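# Transfer top well plate from nest N1 to nest N2

## Task

Take the upper of the two 96-well plates stacked in plate nest N1 and place it in plate nest N2, lying flat within N2's locators, oriented so its A1 well sits at the nest corner labelled A1. The lower plate has to stay in N1 exactly as it started. It only counts if the plate stays put without the robot holding it. At the end, release the plate and move the grippers away.

## Robot and tools

Robot and scene: two arms, left_arm and right_arm, mounted on a single upright column behind the near edge of the table. The robot looks roughly along +x, possibly rotated slightly about the column. Viewed from the arms, nest N1 is on the left and N2 on the right. Each plate has one clipped corner; that corner is well A1. Something may occasionally nudge a loose object.

Frame: all printed poses use one scene frame. z = 0 is the table top, the origin is 0.07 m behind the centre of the table's near edge, +x points out across the table, +z points up, and left_arm works on the +y side. Arm names refer to the robot's own left and right, not to image sides. Positions are in metres; orientation is a quaternion in w,x,y,z order. Reported hand positions can be slightly wrong, more so when the arm reaches far.

Gripper: fingers extend along the gripper's +z axis and close along its y axis. The reported position is the point between the pads when closed, just under 1 cm short of the tips. Closing pushes the tips about 17 mm further along +z.

execute_actions: argument "actions" is a list holding nothing, one action, or one wait; optional "pictures" (true/false) controls whether images come back (they do by default). An empty list just reports the current state. An action is {"rows": [...], "steps": n}: 1 to 15 rows, n up to 15 (default 15), each step lasting 1/30 s; one row is used per step and the final row repeats if rows run out. A wait is {"steps": n} with n up to 300, counted from the previous result, so your reply time is included. A refused call moves nothing.

Row layout (also used by move's "target"): one flat list of 14 numbers, each between -1 and 1, always covering both arms: left_arm dx, dy, dz, rx, ry, rz, opening, then right_arm dx, dy, dz, rx, ry, rz, opening. dx..rz are offsets, not poses, expressed in that gripper's own axes and measured from its pose in the most recent result that showed it. Exceptions: before any result in the scene has shown it, and for later calls within the same reply, the reference is where the hand actually is when the action begins. All rows in one action share that same reference; they are not added up. Scale: 1.0 equals 0.6 m of translation or 180 degrees of rotation; rx, ry, rz form a single rotation vector. Opening is absolute, not an offset: +1 fully open (0.145 m), -1 closed; a full close needs roughly 0.5 s. All-zero offsets pull the hand back to the reference pose, so they are not a pause. To keep an arm still, send the offset that returns it to its desired pose in the first call of a reply and zeros afterwards, with the opening it should keep.

Motion limits: each step, the commanded pose is clamped to within 70 mm and 16 degrees of the measured pose, then joints follow by damped inverse kinematics, favouring position over orientation. After an action, an arm continues only up to its last clamped pose, so distant targets need several actions; read the result and send the remainder. A result may show a "Hand target" line per arm, the pose currently being driven toward. Elbows never fully straighten.

move: "target" is one 14-number row as above (same offsets, same reference). "speed" is the path's top speed in m/s, 0.002 to 0.5, default 0.25; rotation is capped at twice that in rad/s. Each gripper follows a straight line, both finishing together, over 0.5 to 10 s (cut off at 10 s if longer). Rotation takes the shorter direction. Paths ignore obstacles and the other arm; hands lag, drift, and can exceed the speed, especially with an almost straight arm. The opening is applied at the start. The path begins once the robot is still, or after 3 s. The result adds a "move:" line giving the ending (done, off_target, moving, held, fault) and active limits (paced = pose clamped; held = a check blocked steps, after which the arm may surge), plus each gripper's distance to its target. No per-step readings.

wait: "seconds" 0 to 10; the scene runs with nothing new sent.

zoom_image: "camera" is cam_high, cam_left_wrist or cam_right_wrist (each 504x504); "region" is [x0, y0, x1, y1] in pixels from the top-left corner, at most 504 by 504.

finished_scene: "scene" is the current scene's number; it ends that scene permanently and reports success. Replying with no tool call also ends everything.

Result lines: the state line `left_arm: …` | `right_arm: …` with end_effector_position and end_effector_quat_wxyz; grip_measured (actual finger opening, same scale as opening); HELD marks steps not sent; "pose unreachable" means a clearance check changed or blocked that arm's command; FAULT lines mark arm stops; MOTOR HOT appears from 85 °C and an OVER-TEMPERATURE FAULT at 100 °C. Joint torques are total drive outputs with per-arm offset, scale and noise. Joint ranges are listed per arm (e.g. elbow 0.000 to 2.443 rad, wrist pitch ±0.785).

Gripping: to hold, command an opening well below grip_measured; lower squeezes harder, up to about 10 N per pad for objects up to about 11 cm wide. Fast closes can squeeze harder.

Avoid: dropping the plate more than a few millimetres, knocking anything off the table, letting the arms collide or press on each other, fast impacts, and targets far beyond a contact (they push harder). Because offsets start from the measured pose, repeating a small push into something rigid does not go deeper, but into something yielding it does. Long holds heat motors. The simulation keeps running while you reply.

Each tool is called after "Emit:" by a JSON object that holds its "api" and its "payload".

## Session

Emit:
{"api": "execute_actions", "payload": {"actions": []}}

Scene clock: 0.00 s of 13200.00 s.
left_arm: end_effector_position=(+0.0753, +0.3203, +0.1159) grip_measured=+1.00 end_effector_quat_wxyz=(-0.002, +0.749, -0.660, +0.053) | right_arm: end_effector_position=(+0.3189, -0.0988, +0.2216) grip_measured=+1.00 end_effector_quat_wxyz=(-0.521, +0.703, -0.048, +0.482)
Joint positions: left_arm=[ 0.295  1.482 -1.379  1.719  0.057  0.186  0.401  0.145] | right_arm=[-0.051  0.216  0.093  1.379  0.863  0.424  0.739  0.145]
Joint velocities: left_arm=[-0.011 -0.033 -0.012 -0.012  0.051 -0.081  0.037  0.   ] | right_arm=[-0.077  0.011  0.017 -0.007  0.007 -0.037  0.037  0.   ]
Joint torques (N m, as the arm reports them, + toward a larger angle): no reading
Motor temperatures (°C, as the motors report them): left_arm=[25 27 27 27 26 26 24] | right_arm=[27 24 28 23 28 26 25]
Hand target (left_arm): +0.075, +0.320, +0.116; -0.002, +0.749, -0.660, +0.053
Hand target (right_arm): +0.319, -0.099, +0.222; -0.521, +0.703, -0.048, +0.482

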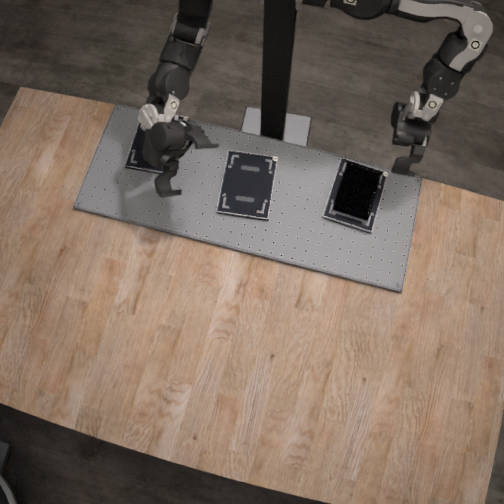

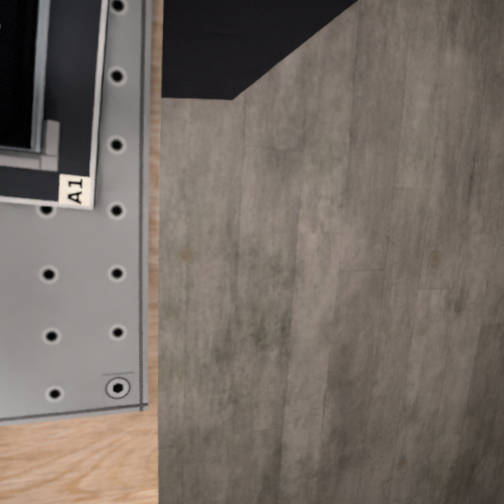

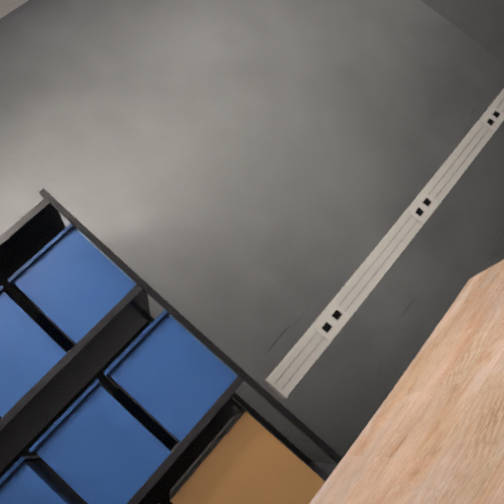

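Emit:
{"api": "zoom_image", "payload": {"camera": "cam_high", "region": [60, 80, 450, 300]}}

Emit:
{"api": "zoom_image", "payload": {"camera": "cam_high", "region": [200, 130, 440, 250]}}

Region (60, 80, 450, 300) of cam_high's 504x504 image, scaled by 1.292, with more detail than that image has; it fills the top 284 rows of this view, and the rest is white.

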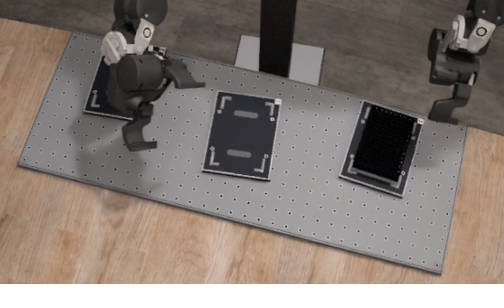

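Region (200, 130, 440, 250) of cam_high's 504x504 image, scaled by 2.100, with more detail than that image has.

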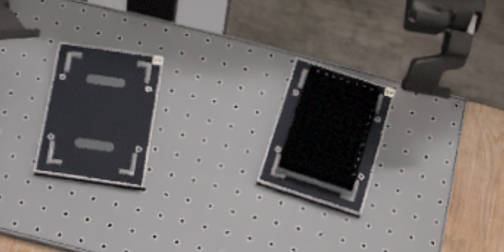

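Emit:
{"api": "move", "payload": {"target": [0.146,-0.16,-0.11,0,-0.037,-0.46,1,-0.011,0.03,-0.353,-0.369,-0.342,-0.034,1]}}

Scene clock: 8.47 s of 13200.00 s.
left_arm: end_effector_position=(+0.1725, +0.2497, +0.1935) grip_measured=+1.00 end_effector_quat_wxyz=(+0.054, +0.984, -0.095, +0.140) | right_arm: end_effector_position=(+0.1724, -0.2423, +0.2026) grip_measured=+1.00 end_effector_quat_wxyz=(-0.050, +0.984, +0.089, +0.143)
Joint positions: left_arm=[ 0.098  1.366 -0.679  1.987  1.577  0.79  -0.356  0.145] | right_arm=[-0.957  1.264  0.355  2.13   1.583  0.775 -0.428  0.145]
Joint velocities: left_arm=[-0.077 -0.011  0.076  0.012 -0.007 -0.037 -0.081 -0.   ] | right_arm=[-0.011  0.033 -0.002 -0.007  0.007  0.022  0.066  0.   ]
Joint torques (N m, as the arm reports them, + toward a larger angle): left_arm=[ 3.94  4.98  4.61  2.23 -0.1  -0.08 -0.11] | right_arm=[ 0.94  3.65  3.58  2.89 -0.01 -0.11 -0.08]
Motor temperatures (°C, as the motors report them): left_arm=[25 27 27 27 26 26 24] | right_arm=[27 25 28 24 28 26 25]
Hand target (left_arm): +0.173, +0.250, +0.194; +0.051, +0.984, -0.095, +0.142
Hand target (right_arm): +0.173, -0.243, +0.203; -0.047, +0.984, +0.089, +0.143
Off the commanded pose (left_arm): 0.004 m, 21 deg; orientation clipped at the last step of the last action.
Off the commanded pose (right_arm): 0.007 m, 20 deg; orientation clipped at the last step of the last action.
joint sent to its limit (left arm) — the command would take joint 5 (forearm roll) past its upper limit and joint 6 (wrist pitch) past its upper limit, so those joints were sent only as far as their limits.
joint sent to its limit (right arm) — the command would take joint 5 (forearm roll) past its upper limit and joint 6 (wrist pitch) past its upper limit, so those joints were sent only as far as their limits.
After step 90, 0.97 s passed at rest.
move: off_target (left_arm, right_arm); limits=paced

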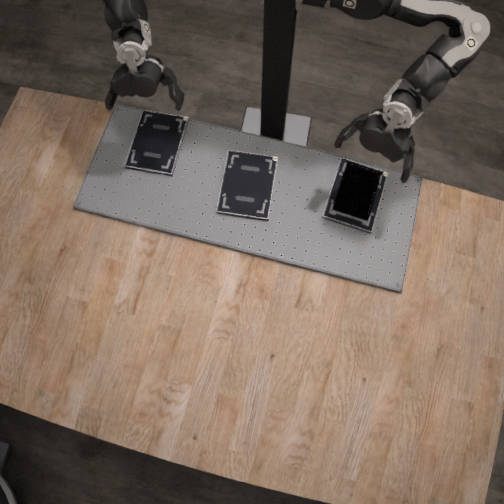

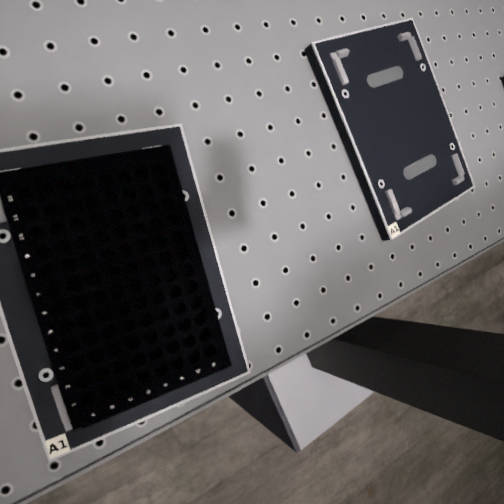

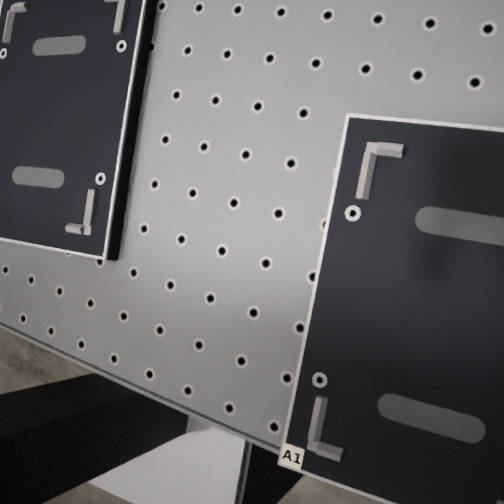

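Emit:
{"api": "move", "payload": {"target": [-0.042,0.019,0.163,0.034,-0.09,-0.061,1,-0.048,0.012,0.159,-0.032,-0.092,0.057,1], "speed": 0.15}}

Scene clock: 12.20 s of 13200.00 s.
left_arm: end_effector_position=(+0.1729, +0.2274, +0.0940) grip_measured=+1.00 end_effector_quat_wxyz=(+0.014, +0.998, -0.022, +0.065) | right_arm: end_effector_position=(+0.1719, -0.2440, +0.1028) grip_measured=+1.00 end_effector_quat_wxyz=(-0.012, +0.998, +0.012, +0.055)
Joint positions: left_arm=[ 0.248  0.934 -0.948  1.619  1.578  0.791 -0.629  0.145] | right_arm=[-0.174  1.035 -0.523  1.717  1.584  0.776 -0.612  0.145]
Joint velocities: left_arm=[-0.055  0.033 -0.002 -0.002 -0.051 -0.066  0.022  0.   ] | right_arm=[-0.011  0.011 -0.007 -0.002 -0.066  0.007 -0.007 -0.   ]
Joint torques (N m, as the arm reports them, + toward a larger angle): left_arm=[ 4.89  3.87  3.11  2.38 -0.15 -0.01 -0.1 ] | right_arm=[ 2.15  5.13  2.35  2.63 -0.05 -0.03 -0.11]
Motor temperatures (°C, as the motors report them): left_arm=[25 28 27 27 26 26 24] | right_arm=[27 25 28 24 28 26 25]
Hand target (left_arm): +0.173, +0.229, +0.094; +0.010, +0.998, -0.021, +0.065
Hand target (right_arm): +0.171, -0.245, +0.102; -0.009, +0.998, +0.012, +0.054
Off the commanded pose (left_arm): 0.003 m, 8 deg.
Off the commanded pose (right_arm): 0.002 m, 7 deg.
joint sent to its limit (left arm) — the command would take joint 5 (forearm roll) past its upper limit and joint 6 (wrist pitch) past its upper limit, so those joints were sent only as far as their limits.
joint sent to its limit (right arm) — the command would take joint 5 (forearm roll) past its upper limit and joint 6 (wrist pitch) past its upper limit, so those joints were sent only as far as their limits.
move: off_target (left_arm, right_arm)

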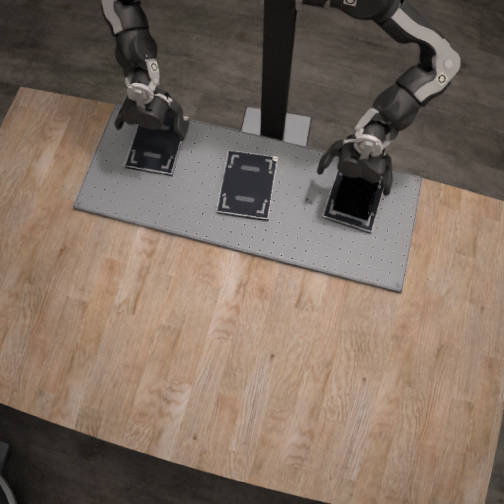

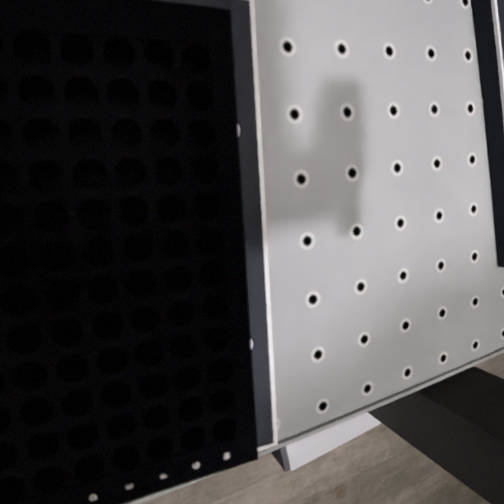

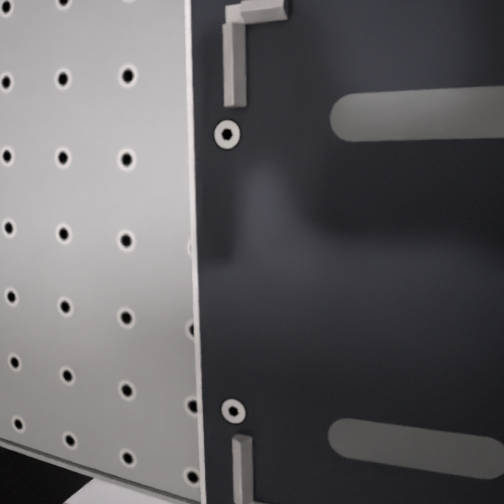

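Emit:
{"api": "move", "payload": {"target": [0,0,0,0.009,0.097,-0.014,1,0.005,-0.367,0.042,-0.008,0.103,0.008,1], "speed": 0.15}}

Scene clock: 16.20 s of 13200.00 s.
left_arm: end_effector_position=(+0.1716, +0.2280, +0.0922) grip_measured=+1.00 end_effector_quat_wxyz=(+0.002, +0.977, +0.006, +0.212) | right_arm: end_effector_position=(+0.1680, -0.0258, +0.0813) grip_measured=+1.00 end_effector_quat_wxyz=(-0.005, +0.978, -0.010, +0.208)
Joint positions: left_arm=[ 0.058  0.994 -0.948  1.714  1.357  0.366 -0.577  0.145] | right_arm=[-0.091  0.217 -0.878  1.621  1.069  0.438 -1.123  0.145]
Joint velocities: left_arm=[-0.033  0.055  0.012 -0.022 -0.037  0.051 -0.007  0.   ] | right_arm=[ 0.011 -0.077 -0.002  0.017  0.037 -0.007  0.037  0.   ]
Joint torques (N m, as the arm reports them, + toward a larger angle): left_arm=[ 3.48  4.81  3.06  3.4  -0.27 -0.27  0.27] | right_arm=[ 1.42 -1.87  0.91  4.08 -0.32 -0.17 -0.1 ]
Motor temperatures (°C, as the motors report them): left_arm=[25 28 27 27 26 26 24] | right_arm=[27 25 28 24 28 26 25]
Hand target (left_arm): +0.173, +0.228, +0.093; +0.004, +0.977, +0.006, +0.214
Hand target (right_arm): +0.168, -0.027, +0.080; -0.001, +0.978, -0.012, +0.208
Off the commanded pose (left_arm): 0.002 m, 1 deg.
Off the commanded pose (right_arm): 0.005 m, 1 deg.
move: off_target (right_arm)

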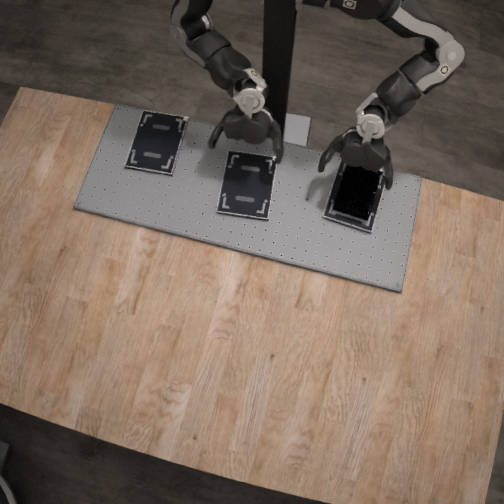

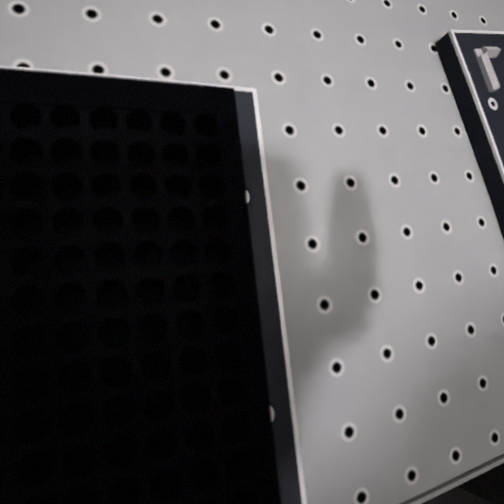

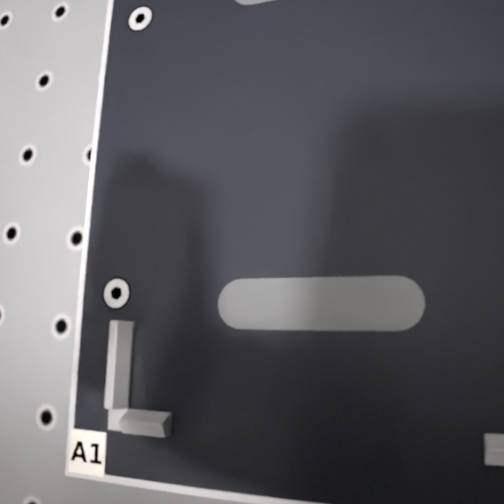

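Emit:
{"api": "zoom_image", "payload": {"camera": "cam_high", "region": [300, 120, 430, 250]}}

Region (300, 120, 430, 250) of cam_high's 504x504 image, scaled by 3.877, with more detail than that image has.

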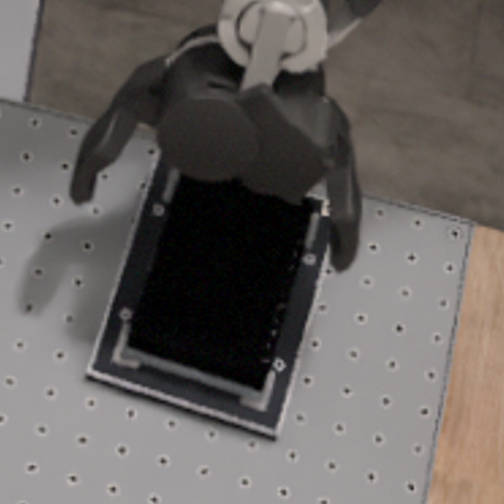

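Emit:
{"api": "move", "payload": {"target": [-0.018,-0.02,0.04,0,0,0,-1,-0.014,0.39,0.03,0,0,0,-1], "speed": 0.15}}

Emit:
{"api": "move", "payload": {"target": [-0.0104,0,0.0228,0,0,0,-1,-0.0174,0,0.038,0,0,0,-1], "speed": 0.01}}

Scene clock: 20.60 s of 13200.00 s.
left_arm: end_effector_position=(+0.1729, +0.2408, +0.0680) grip_measured=-1.00 end_effector_quat_wxyz=(-0.000, +0.977, +0.007, +0.212) | right_arm: end_effector_position=(+0.1723, -0.2586, +0.0618) grip_measured=-1.00 end_effector_quat_wxyz=(-0.001, +0.977, -0.003, +0.215)
Joint positions: left_arm=[ 0.058  0.94  -0.949  1.56   1.284  0.338 -0.468  0.   ] | right_arm=[-0.293  0.981 -0.641  1.553  1.251  0.236 -0.389  0.   ]
Joint velocities: left_arm=[-0.055 -0.099 -0.012 -0.002 -0.037 -0.037 -0.081  0.   ] | right_arm=[-0.077 -0.033  0.007 -0.007  0.007  0.007  0.066  0.   ]
Joint torques (N m, as the arm reports them, + toward a larger angle): left_arm=[ 3.11  2.8   2.14  0.55 -0.33 -0.38  0.29] | right_arm=[ 0.91  4.7   2.33  2.96 -0.08 -0.29  0.2 ]
Motor temperatures (°C, as the motors report them): left_arm=[25 28 27 27 26 26 24] | right_arm=[27 25 28 24 28 26 25]
Hand target (left_arm): +0.172, +0.240, +0.066; +0.002, +0.977, +0.007, +0.212
Hand target (right_arm): +0.172, -0.256, +0.062; -0.005, +0.976, -0.004, +0.216
Off the commanded pose (left_arm): 0.003 m, 0 deg.
Off the commanded pose (right_arm): 0.009 m, 1 deg.
move: off_target (right_arm)

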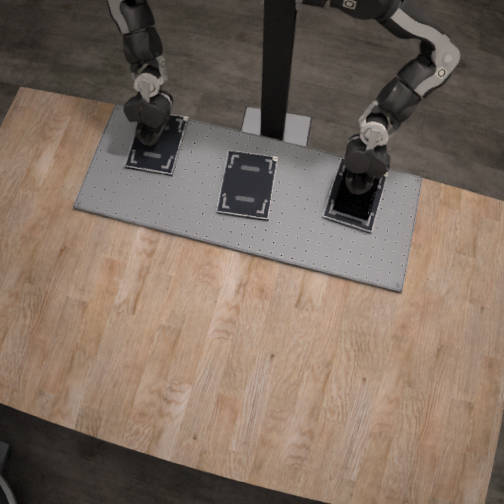

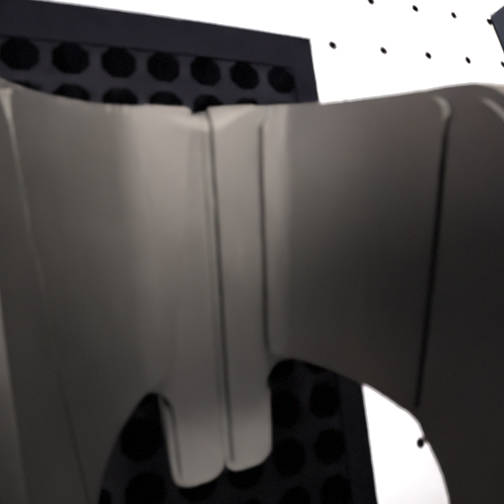

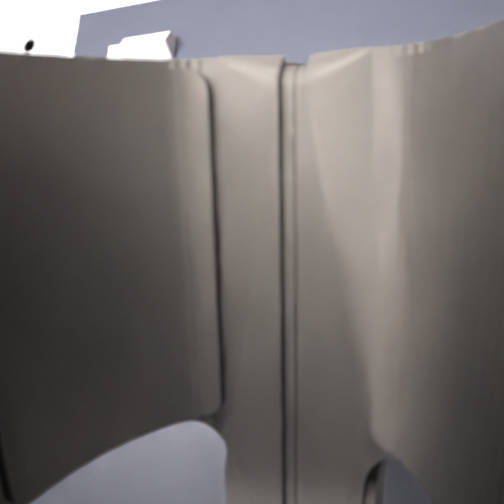

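Scene clock: 23.33 s of 13200.00 s.
left_arm: end_effector_position=(+0.1732, +0.2414, +0.0649) grip_measured=-1.00 end_effector_quat_wxyz=(+0.003, +0.980, -0.002, +0.200) | right_arm: end_effector_position=(+0.1729, -0.2609, +0.0431) grip_measured=-1.00 end_effector_quat_wxyz=(+0.002, +0.978, +0.004, +0.210)
Joint positions: left_arm=[ 0.041  0.917 -0.899  1.536  1.25   0.399 -0.432  0.   ] | right_arm=[-0.261  0.902 -0.637  1.437  1.171  0.257 -0.328  0.   ]
Joint velocities: left_arm=[-0.055 -0.055  0.061  0.002 -0.051 -0.007  0.022  0.   ] | right_arm=[-0.033  0.033 -0.007  0.017  0.022 -0.051 -0.007  0.   ]
Joint torques (N m, as the arm reports them, + toward a larger angle): left_arm=[ 1.83 -4.63 -0.07 -9.2  -0.9  -2.06  0.28] | right_arm=[ 1.96 -2.06  0.97 -3.78 -0.51 -1.    0.3 ]
Motor temperatures (°C, as the motors report them): left_arm=[25 28 27 28 26 26 24] | right_arm=[27 25 28 24 28 26 25]
Hand target (left_arm): +0.172, +0.240, +0.054; -0.000, +0.977, +0.006, +0.211
Hand target (right_arm): +0.172, -0.259, +0.037; -0.000, +0.976, -0.004, +0.216
Off the commanded pose (left_arm): 0.012 m, 2 deg.
Off the commanded pose (right_arm): 0.007 m, 1 deg.
move: off_target (left_arm, right_arm)

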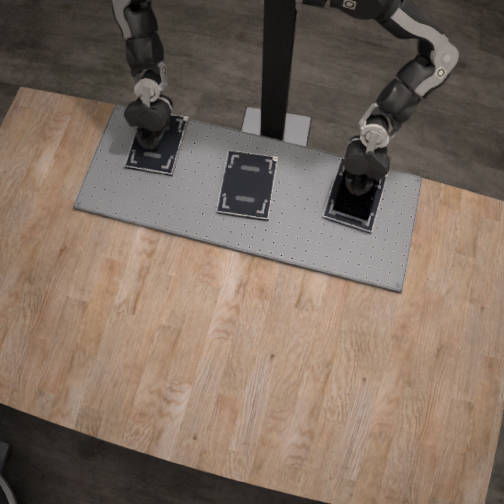

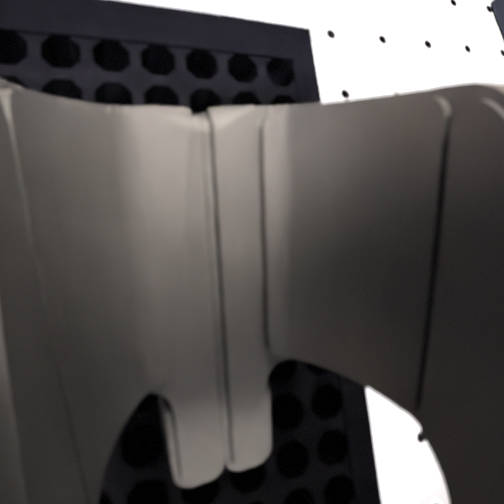

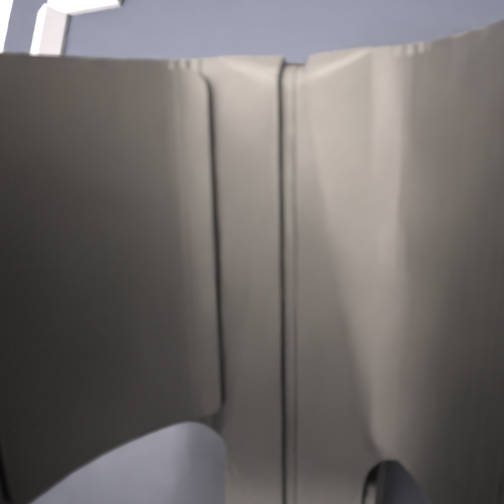

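Pressing hard; back off.

Emit:
{"api": "move", "payload": {"target": [0.01,0,-0.022,0,0.008,0,0.6,0.03,0,-0.066,0,0,0,0.6], "speed": 0.05}}

Emit:
{"api": "zoom_image", "payload": {"camera": "cam_high", "region": [300, 120, 430, 250]}}

Scene clock: 25.20 s of 13200.00 s.
left_arm: end_effector_position=(+0.1725, +0.2399, +0.0782) grip_measured=+0.60 end_effector_quat_wxyz=(+0.006, +0.978, -0.004, +0.210) | right_arm: end_effector_position=(+0.1740, -0.2586, +0.0869) grip_measured=+0.60 end_effector_quat_wxyz=(-0.002, +0.977, +0.006, +0.211)
Joint positions: left_arm=[ 0.022  0.965 -0.888  1.613  1.272  0.387 -0.457  0.119] | right_arm=[-0.362  1.061 -0.557  1.685  1.298  0.29  -0.43   0.119]
Joint velocities: left_arm=[-0.055  0.055  0.002 -0.022  0.051 -0.081  0.007 -0.   ] | right_arm=[ 0.011 -0.055  0.007  0.002  0.037 -0.066  0.066  0.   ]
Joint torques (N m, as the arm reports them, + toward a larger angle): left_arm=[ 3.16  4.79  3.48  3.13 -0.13 -0.27 -0.12] | right_arm=[ 0.93  5.48  2.55  2.91 -0.08 -0.12 -0.12]
Motor temperatures (°C, as the motors report them): left_arm=[25 28 27 28 27 27 24] | right_arm=[27 25 28 24 28 26 25]
Hand target (left_arm): +0.173, +0.242, +0.079; +0.003, +0.977, -0.002, +0.212
Hand target (right_arm): +0.173, -0.259, +0.087; +0.001, +0.978, +0.005, +0.209
Off the commanded pose (left_arm): 0.002 m, 1 deg.
Off the commanded pose (right_arm): 0.002 m, 0 deg.
move: done

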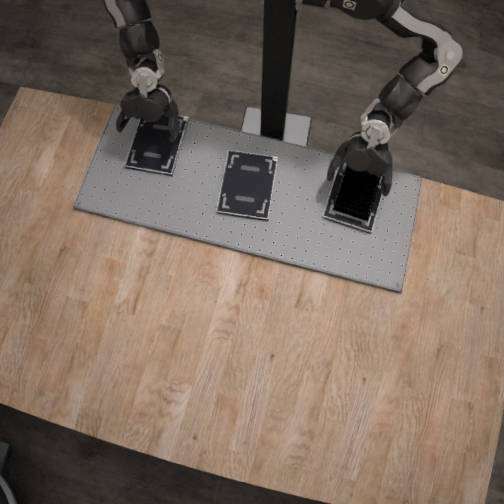

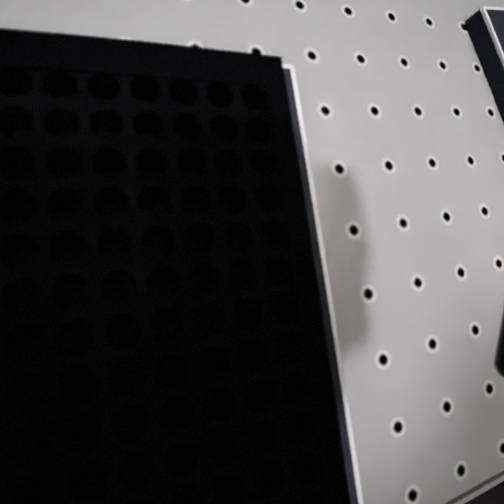

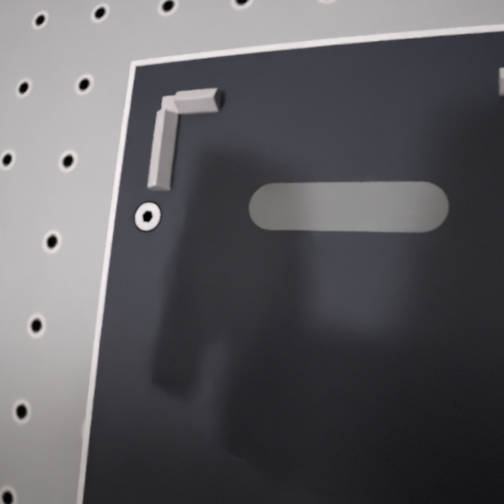

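Region (300, 120, 430, 250) of cam_high's 504x504 image, scaled by 3.877, with more detail than that image has.

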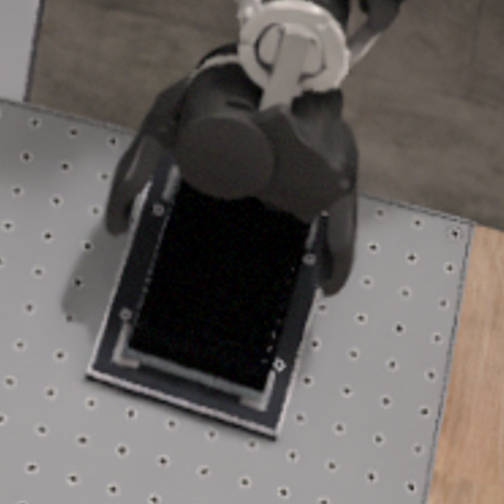

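Emit:
{"api": "move", "payload": {"target": [0.0145,-0.013,0.0285,0.004,0,0,0.6,0,0,0,0,0,0,0.6], "speed": 0.03}}

Emit:
{"api": "zoom_image", "payload": {"camera": "cam_high", "region": [310, 140, 410, 240]}}

Scene clock: 28.70 s of 13200.00 s.
left_arm: end_effector_position=(+0.1885, +0.2488, +0.0670) grip_measured=+0.60 end_effector_quat_wxyz=(-0.003, +0.977, -0.000, +0.212) | right_arm: end_effector_position=(+0.1740, -0.2586, +0.0869) grip_measured=+0.60 end_effector_quat_wxyz=(-0.002, +0.977, +0.006, +0.211)
Joint positions: left_arm=[ 0.087  0.906 -0.9    1.493  1.241  0.404 -0.411  0.119] | right_arm=[-0.362  1.061 -0.557  1.685  1.298  0.29  -0.43   0.119]
Joint velocities: left_arm=[ 0.055 -0.077 -0.002  0.002 -0.081  0.007 -0.095 -0.   ] | right_arm=[-0.055 -0.121  0.007 -0.012 -0.051  0.007 -0.007 -0.   ]
Joint torques (N m, as the arm reports them, + toward a larger angle): left_arm=[ 4.31  3.91  2.24  2.14 -0.23 -0.08  0.24] | right_arm=[ 1.06  5.4   2.5   2.81 -0.15 -0.19  0.04]
Motor temperatures (°C, as the motors report them): left_arm=[25 28 27 28 26 27 24] | right_arm=[27 25 28 24 28 26 25]
Hand target (left_arm): +0.188, +0.247, +0.066; +0.000, +0.978, -0.003, +0.210
Hand target (right_arm): +0.174, -0.259, +0.087; -0.002, +0.977, +0.006, +0.211
Off the commanded pose (left_arm): 0.002 m, 1 deg.
Off the commanded pose (right_arm): 0.000 m, 0 deg.
move: done

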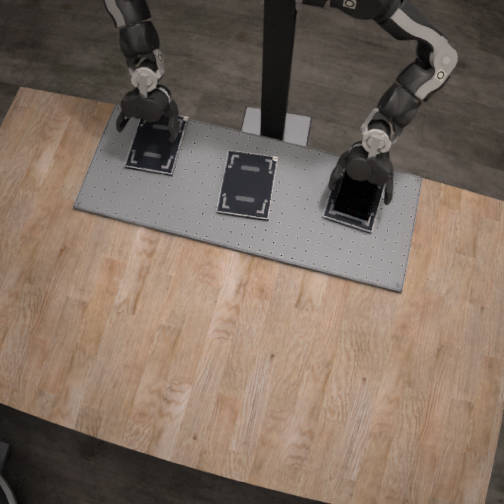

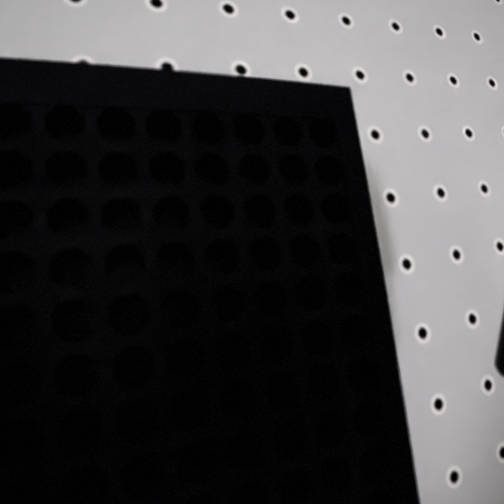

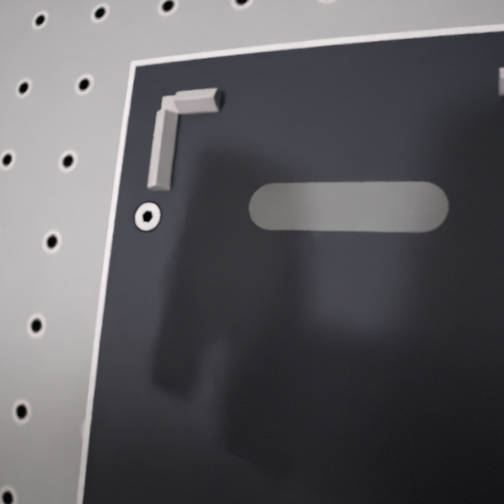

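Region (310, 140, 410, 240) of cam_high's 504x504 image, scaled by 5.040, with more detail than that image has.

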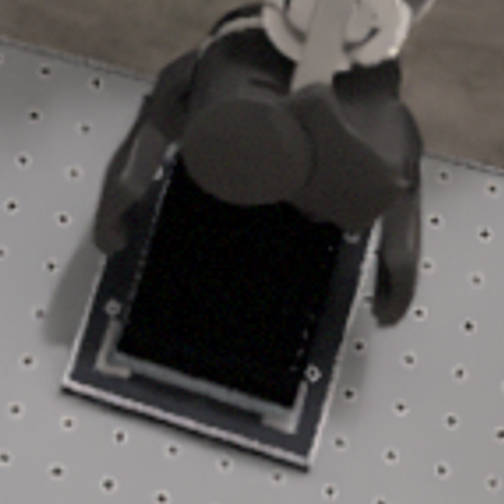

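Emit:
{"api": "move", "payload": {"target": [-0.0205,0,0.0127,0,0,0,0.42,0,0,0,0,0,0,0.6], "speed": 0.015}}

Emit:
{"api": "zoom_image", "payload": {"camera": "cam_high", "region": [310, 140, 410, 240]}}

Scene clock: 31.00 s of 13200.00 s.
left_arm: end_effector_position=(+0.1814, +0.2505, +0.0559) grip_measured=+0.42 end_effector_quat_wxyz=(-0.006, +0.977, +0.001, +0.212) | right_arm: end_effector_position=(+0.1740, -0.2586, +0.0869) grip_measured=+0.60 end_effector_quat_wxyz=(-0.002, +0.977, +0.006, +0.211)
Joint positions: left_arm=[ 0.061  0.883 -0.901  1.45   1.207  0.37  -0.392  0.106] | right_arm=[-0.362  1.061 -0.557  1.685  1.298  0.29  -0.43   0.119]
Joint velocities: left_arm=[-0.055  0.077  0.002 -0.017  0.051  0.007 -0.007 -0.   ] | right_arm=[-0.011 -0.011 -0.002 -0.012 -0.007  0.007 -0.037 -0.   ]
Joint torques (N m, as the arm reports them, + toward a larger angle): left_arm=[ 3.35  3.73  2.26  2.05 -0.22 -0.29  0.25] | right_arm=[ 1.    5.39  2.52  2.82 -0.15 -0.21  0.04]
Motor temperatures (°C, as the motors report them): left_arm=[25 28 27 28 26 27 24] | right_arm=[27 25 29 24 28 26 25]
Hand target (left_arm): +0.181, +0.249, +0.055; -0.003, +0.977, -0.000, +0.212
Hand target (right_arm): +0.174, -0.259, +0.087; -0.002, +0.977, +0.006, +0.211
Off the commanded pose (left_arm): 0.002 m, 0 deg.
Off the commanded pose (right_arm): 0.000 m, 0 deg.
move: done

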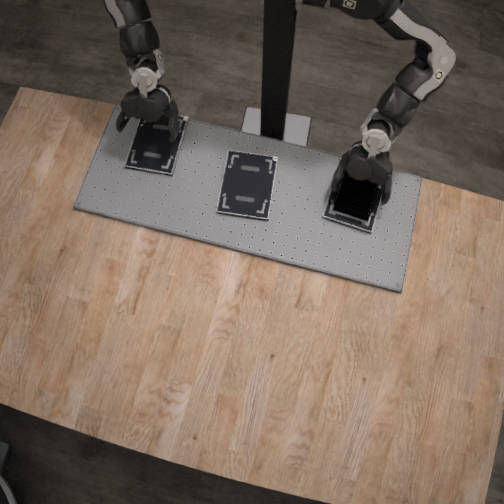

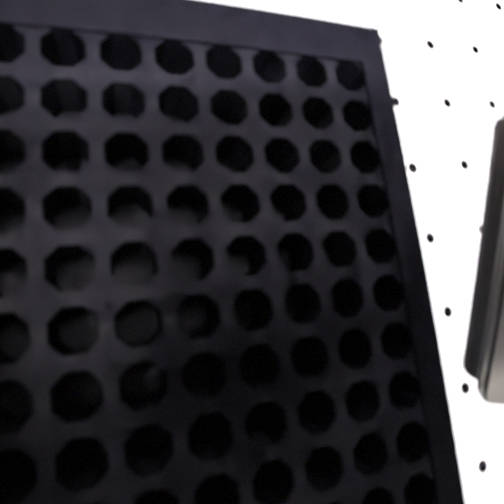

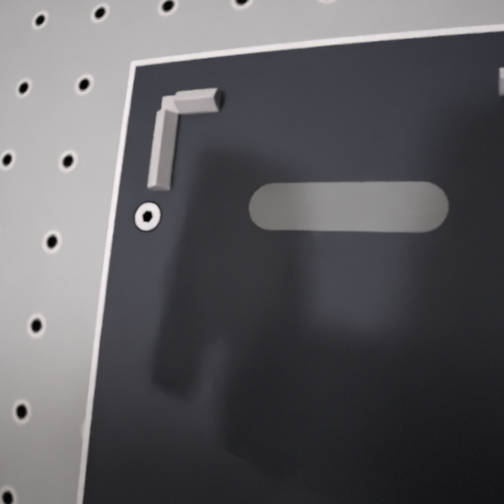

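Region (310, 140, 410, 240) of cam_high's 504x504 image, scaled by 5.040, with more detail than that image has.

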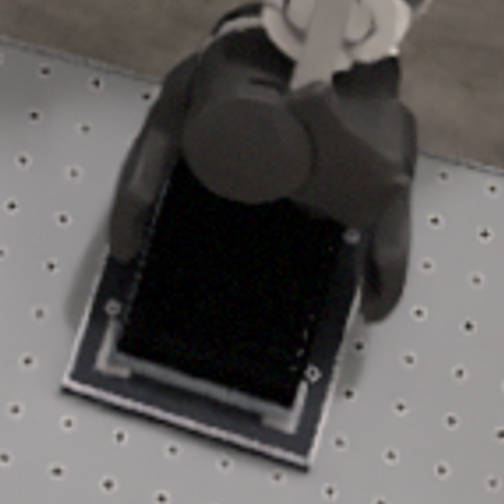

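Emit:
{"api": "move", "payload": {"target": [-0.022,0.007,0.001,-0.004,-0.08,0,0.42,0,0,0,0,-0.08,0,0.6], "speed": 0.04}}

Emit:
{"api": "zoom_image", "payload": {"camera": "cam_high", "region": [310, 140, 410, 240]}}

Scene clock: 36.50 s of 13200.00 s.
left_arm: end_effector_position=(+0.1692, +0.2452, +0.0502) grip_measured=+0.42 end_effector_quat_wxyz=(+0.003, +0.996, -0.003, +0.089) | right_arm: end_effector_position=(+0.1750, -0.2580, +0.0876) grip_measured=+0.60 end_effector_quat_wxyz=(-0.002, +0.996, +0.009, +0.090)
Joint positions: left_arm=[ 0.158  0.838 -0.901  1.401  1.329  0.68  -0.43   0.106] | right_arm=[-0.192  1.034 -0.557  1.64   1.459  0.662 -0.496  0.119]
Joint velocities: left_arm=[-0.077 -0.033  0.012 -0.007  0.022 -0.066  0.037 -0.   ] | right_arm=[-0.033 -0.055  0.002  0.007 -0.022  0.007 -0.007  0.   ]
Joint torques (N m, as the arm reports them, + toward a larger angle): left_arm=[ 4.92  3.47  3.1   1.96 -0.09  0.04 -0.13] | right_arm=[ 1.85  4.65  2.48  2.2  -0.02  0.   -0.11]
Motor temperatures (°C, as the motors report them): left_arm=[25 28 27 28 26 26 24] | right_arm=[27 26 29 24 28 26 25]
Hand target (left_arm): +0.170, +0.246, +0.050; +0.001, +0.996, -0.002, +0.088
Hand target (right_arm): +0.174, -0.258, +0.086; -0.000, +0.996, +0.008, +0.087
Off the commanded pose (left_arm): 0.001 m, 0 deg.
Off the commanded pose (right_arm): 0.001 m, 0 deg.
move: done

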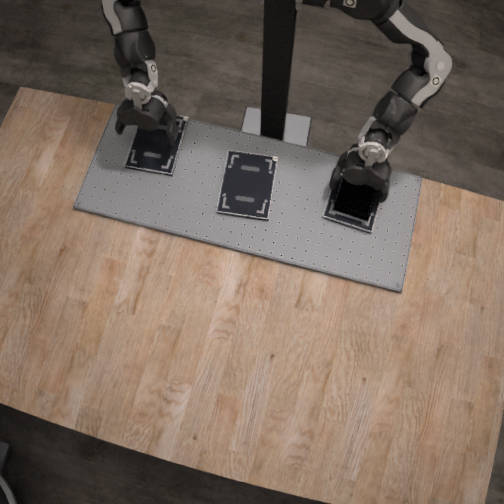

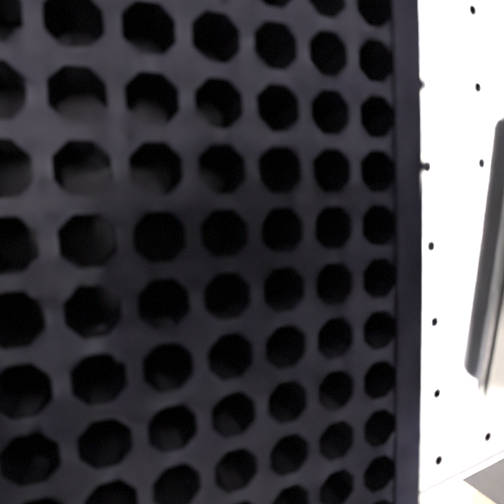

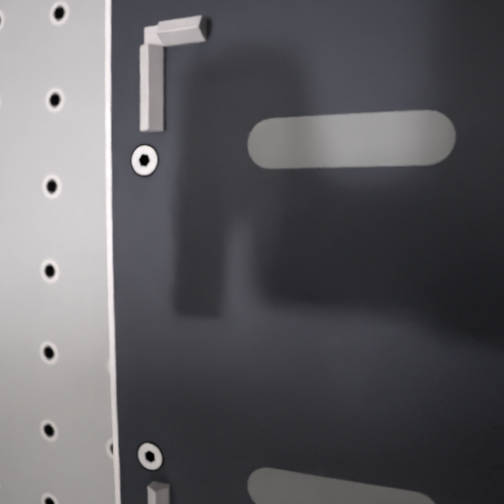

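Region (310, 140, 410, 240) of cam_high's 504x504 image, scaled by 5.040, with more detail than that image has.

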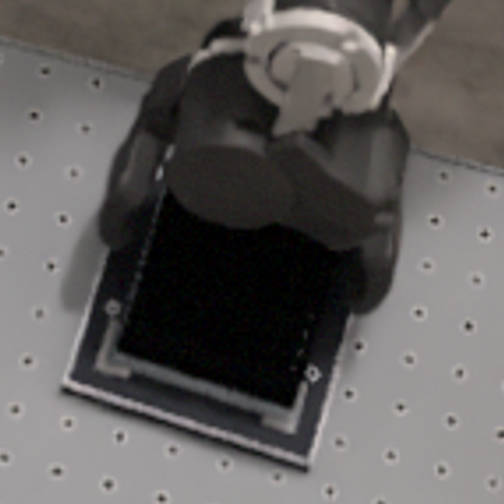

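Emit:
{"api": "move", "payload": {"target": [0.012,-0.002,0.002,0,0,0,0.24,0,0,0,0,0,0,0.6], "speed": 0.02}}

Emit:
{"api": "zoom_image", "payload": {"camera": "cam_high", "region": [310, 140, 410, 240]}}

Scene clock: 38.20 s of 13200.00 s.
left_arm: end_effector_position=(+0.1771, +0.2478, +0.0509) grip_measured=+0.24 end_effector_quat_wxyz=(+0.000, +0.996, -0.000, +0.091) | right_arm: end_effector_position=(+0.1750, -0.2580, +0.0876) grip_measured=+0.60 end_effector_quat_wxyz=(-0.002, +0.996, +0.009, +0.090)
Joint positions: left_arm=[ 0.185  0.826 -0.901  1.374  1.326  0.693 -0.424  0.093] | right_arm=[-0.192  1.034 -0.557  1.64   1.459  0.662 -0.496  0.119]
Joint velocities: left_arm=[-0.077 -0.011  0.002 -0.007 -0.051 -0.022  0.022  0.   ] | right_arm=[-0.011  0.011 -0.007 -0.012 -0.037 -0.037  0.007 -0.   ]
Joint torques (N m, as the arm reports them, + toward a larger angle): left_arm=[ 5.06  3.58  2.27  1.96 -0.15  0.06  0.26] | right_arm=[ 1.69  5.59  2.84  2.79 -0.07 -0.08  0.04]
Motor temperatures (°C, as the motors report them): left_arm=[25 28 27 28 26 26 24] | right_arm=[27 26 29 24 28 26 25]
Hand target (left_arm): +0.176, +0.246, +0.050; +0.003, +0.996, -0.003, +0.089
Hand target (right_arm): +0.175, -0.258, +0.088; -0.002, +0.996, +0.009, +0.090
Off the commanded pose (left_arm): 0.002 m, 0 deg.
Off the commanded pose (right_arm): 0.000 m, 0 deg.
move: done

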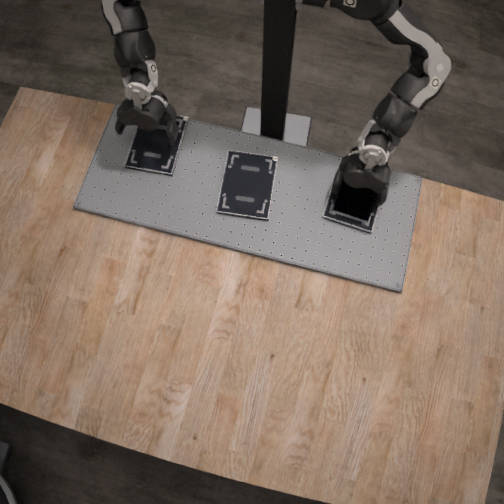

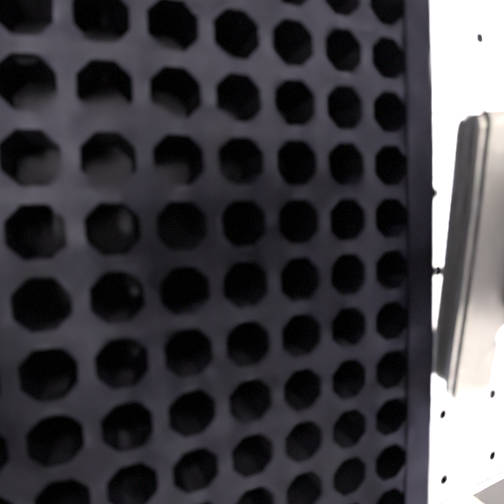

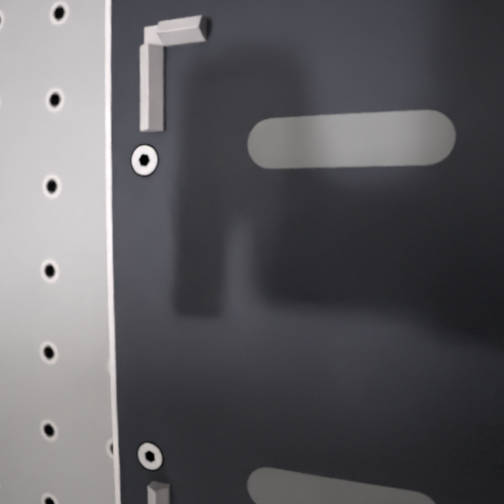

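Region (310, 140, 410, 240) of cam_high's 504x504 image, scaled by 5.040, with more detail than that image has.

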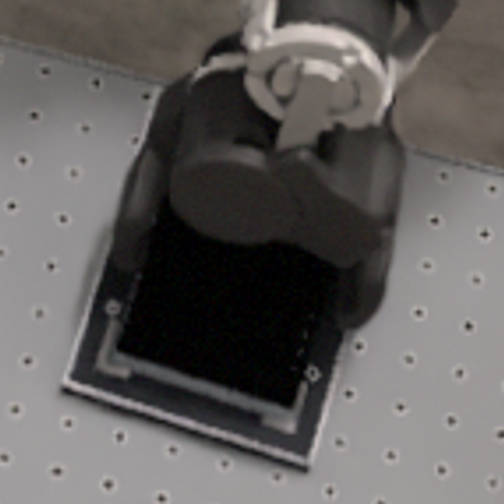

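Emit:
{"api": "move", "payload": {"target": [0,0,0.004,0,0,0.015,0.2,0,0,0,0,0,0,0.6], "speed": 0.02}}

Emit:
{"api": "move", "payload": {"target": [0,0,0,0,0,0,0.0,0,0,0,0,0,0,0.6], "speed": 0.02}}

Scene clock: 40.57 s of 13200.00 s.
left_arm: end_effector_position=(+0.1778, +0.2492, +0.0490) grip_measured=+0.20 end_effector_quat_wxyz=(-0.005, +0.995, -0.021, +0.092) | right_arm: end_effector_position=(+0.1750, -0.2580, +0.0876) grip_measured=+0.60 end_effector_quat_wxyz=(-0.002, +0.996, +0.009, +0.090)
Joint positions: left_arm=[ 0.197  0.826 -0.923  1.361  1.278  0.694 -0.39   0.09 ] | right_arm=[-0.192  1.034 -0.557  1.64   1.459  0.662 -0.496  0.119]
Joint velocities: left_arm=[-0.033 -0.011  0.017 -0.007 -0.037 -0.066  0.007 -0.   ] | right_arm=[-0.121  0.011  0.002 -0.007 -0.037 -0.022 -0.037 -0.   ]
Joint torques (N m, as the arm reports them, + toward a larger angle): left_arm=[ 5.21  3.43  2.3   1.88 -0.23  0.04  0.26] | right_arm=[ 1.75  5.66  2.86  2.8  -0.08 -0.09  0.04]
Motor temperatures (°C, as the motors report them): left_arm=[25 28 27 28 26 26 24] | right_arm=[27 26 29 24 28 26 25]
Hand target (left_arm): +0.178, +0.248, +0.049; -0.002, +0.996, -0.024, +0.091
Hand target (right_arm): +0.175, -0.258, +0.088; -0.002, +0.996, +0.009, +0.090
Off the commanded pose (left_arm): 0.001 m, 0 deg.
Off the commanded pose (right_arm): 0.000 m, 0 deg.
move: done

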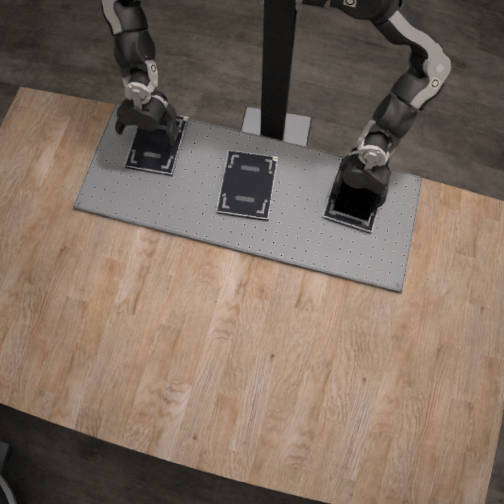

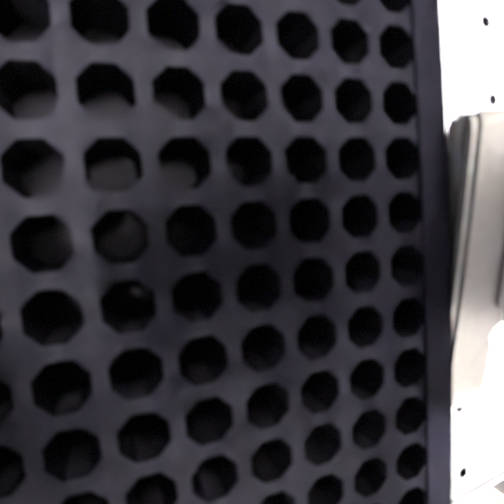

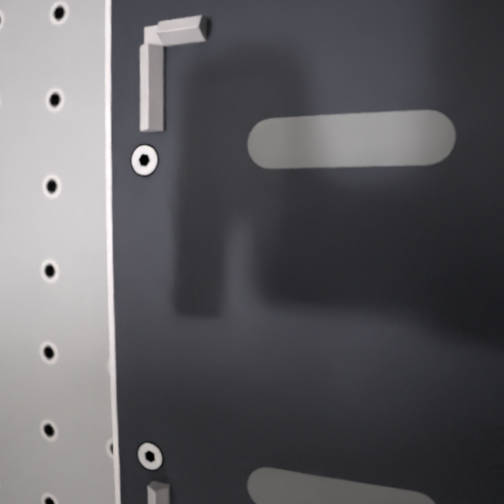

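Scene clock: 41.07 s of 13200.00 s.
left_arm: end_effector_position=(+0.1778, +0.2471, +0.0493) grip_measured=+0.12 end_effector_quat_wxyz=(-0.000, +0.996, -0.021, +0.092) | right_arm: end_effector_position=(+0.1750, -0.2580, +0.0876) grip_measured=+0.60 end_effector_quat_wxyz=(-0.002, +0.996, +0.009, +0.090)
Joint positions: left_arm=[ 0.197  0.825 -0.923  1.364  1.282  0.695 -0.385  0.084] | right_arm=[-0.192  1.034 -0.557  1.64   1.459  0.662 -0.496  0.119]
Joint velocities: left_arm=[-0.055 -0.077  0.017  0.012 -0.037 -0.037  0.007  0.   ] | right_arm=[ 0.011 -0.011 -0.002 -0.027  0.066  0.037  0.007 -0.   ]
Joint torques (N m, as the arm reports them, + toward a larger angle): left_arm=[ 4.74  4.13  2.81  1.82 -0.22 -0.1  -0.1 ] | right_arm=[ 1.72  5.61  2.87  2.81 -0.07 -0.09  0.04]
Motor temperatures (°C, as the motors report them): left_arm=[25 28 27 28 26 26 24] | right_arm=[27 26 29 24 28 26 25]
Hand target (left_arm): +0.178, +0.249, +0.049; -0.005, +0.995, -0.022, +0.092
Hand target (right_arm): +0.175, -0.258, +0.088; -0.002, +0.996, +0.009, +0.090
Off the commanded pose (left_arm): 0.002 m, 1 deg.
Off the commanded pose (right_arm): 0.000 m, 0 deg.
move: done

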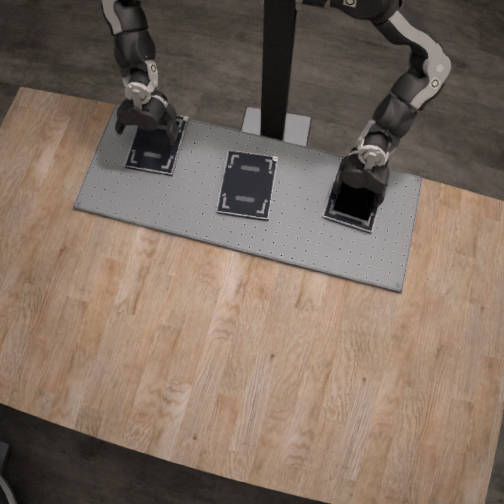

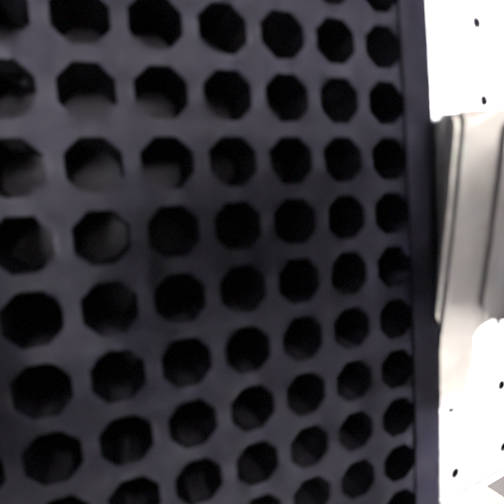

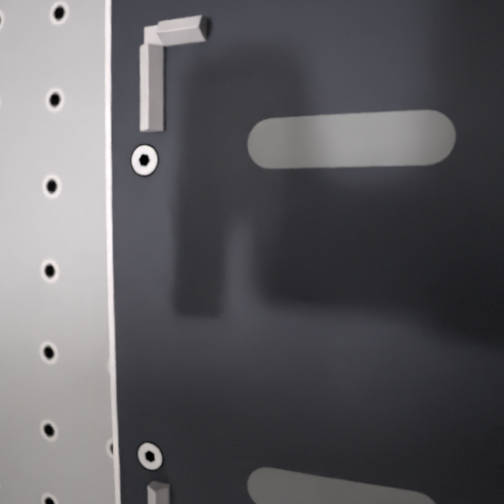

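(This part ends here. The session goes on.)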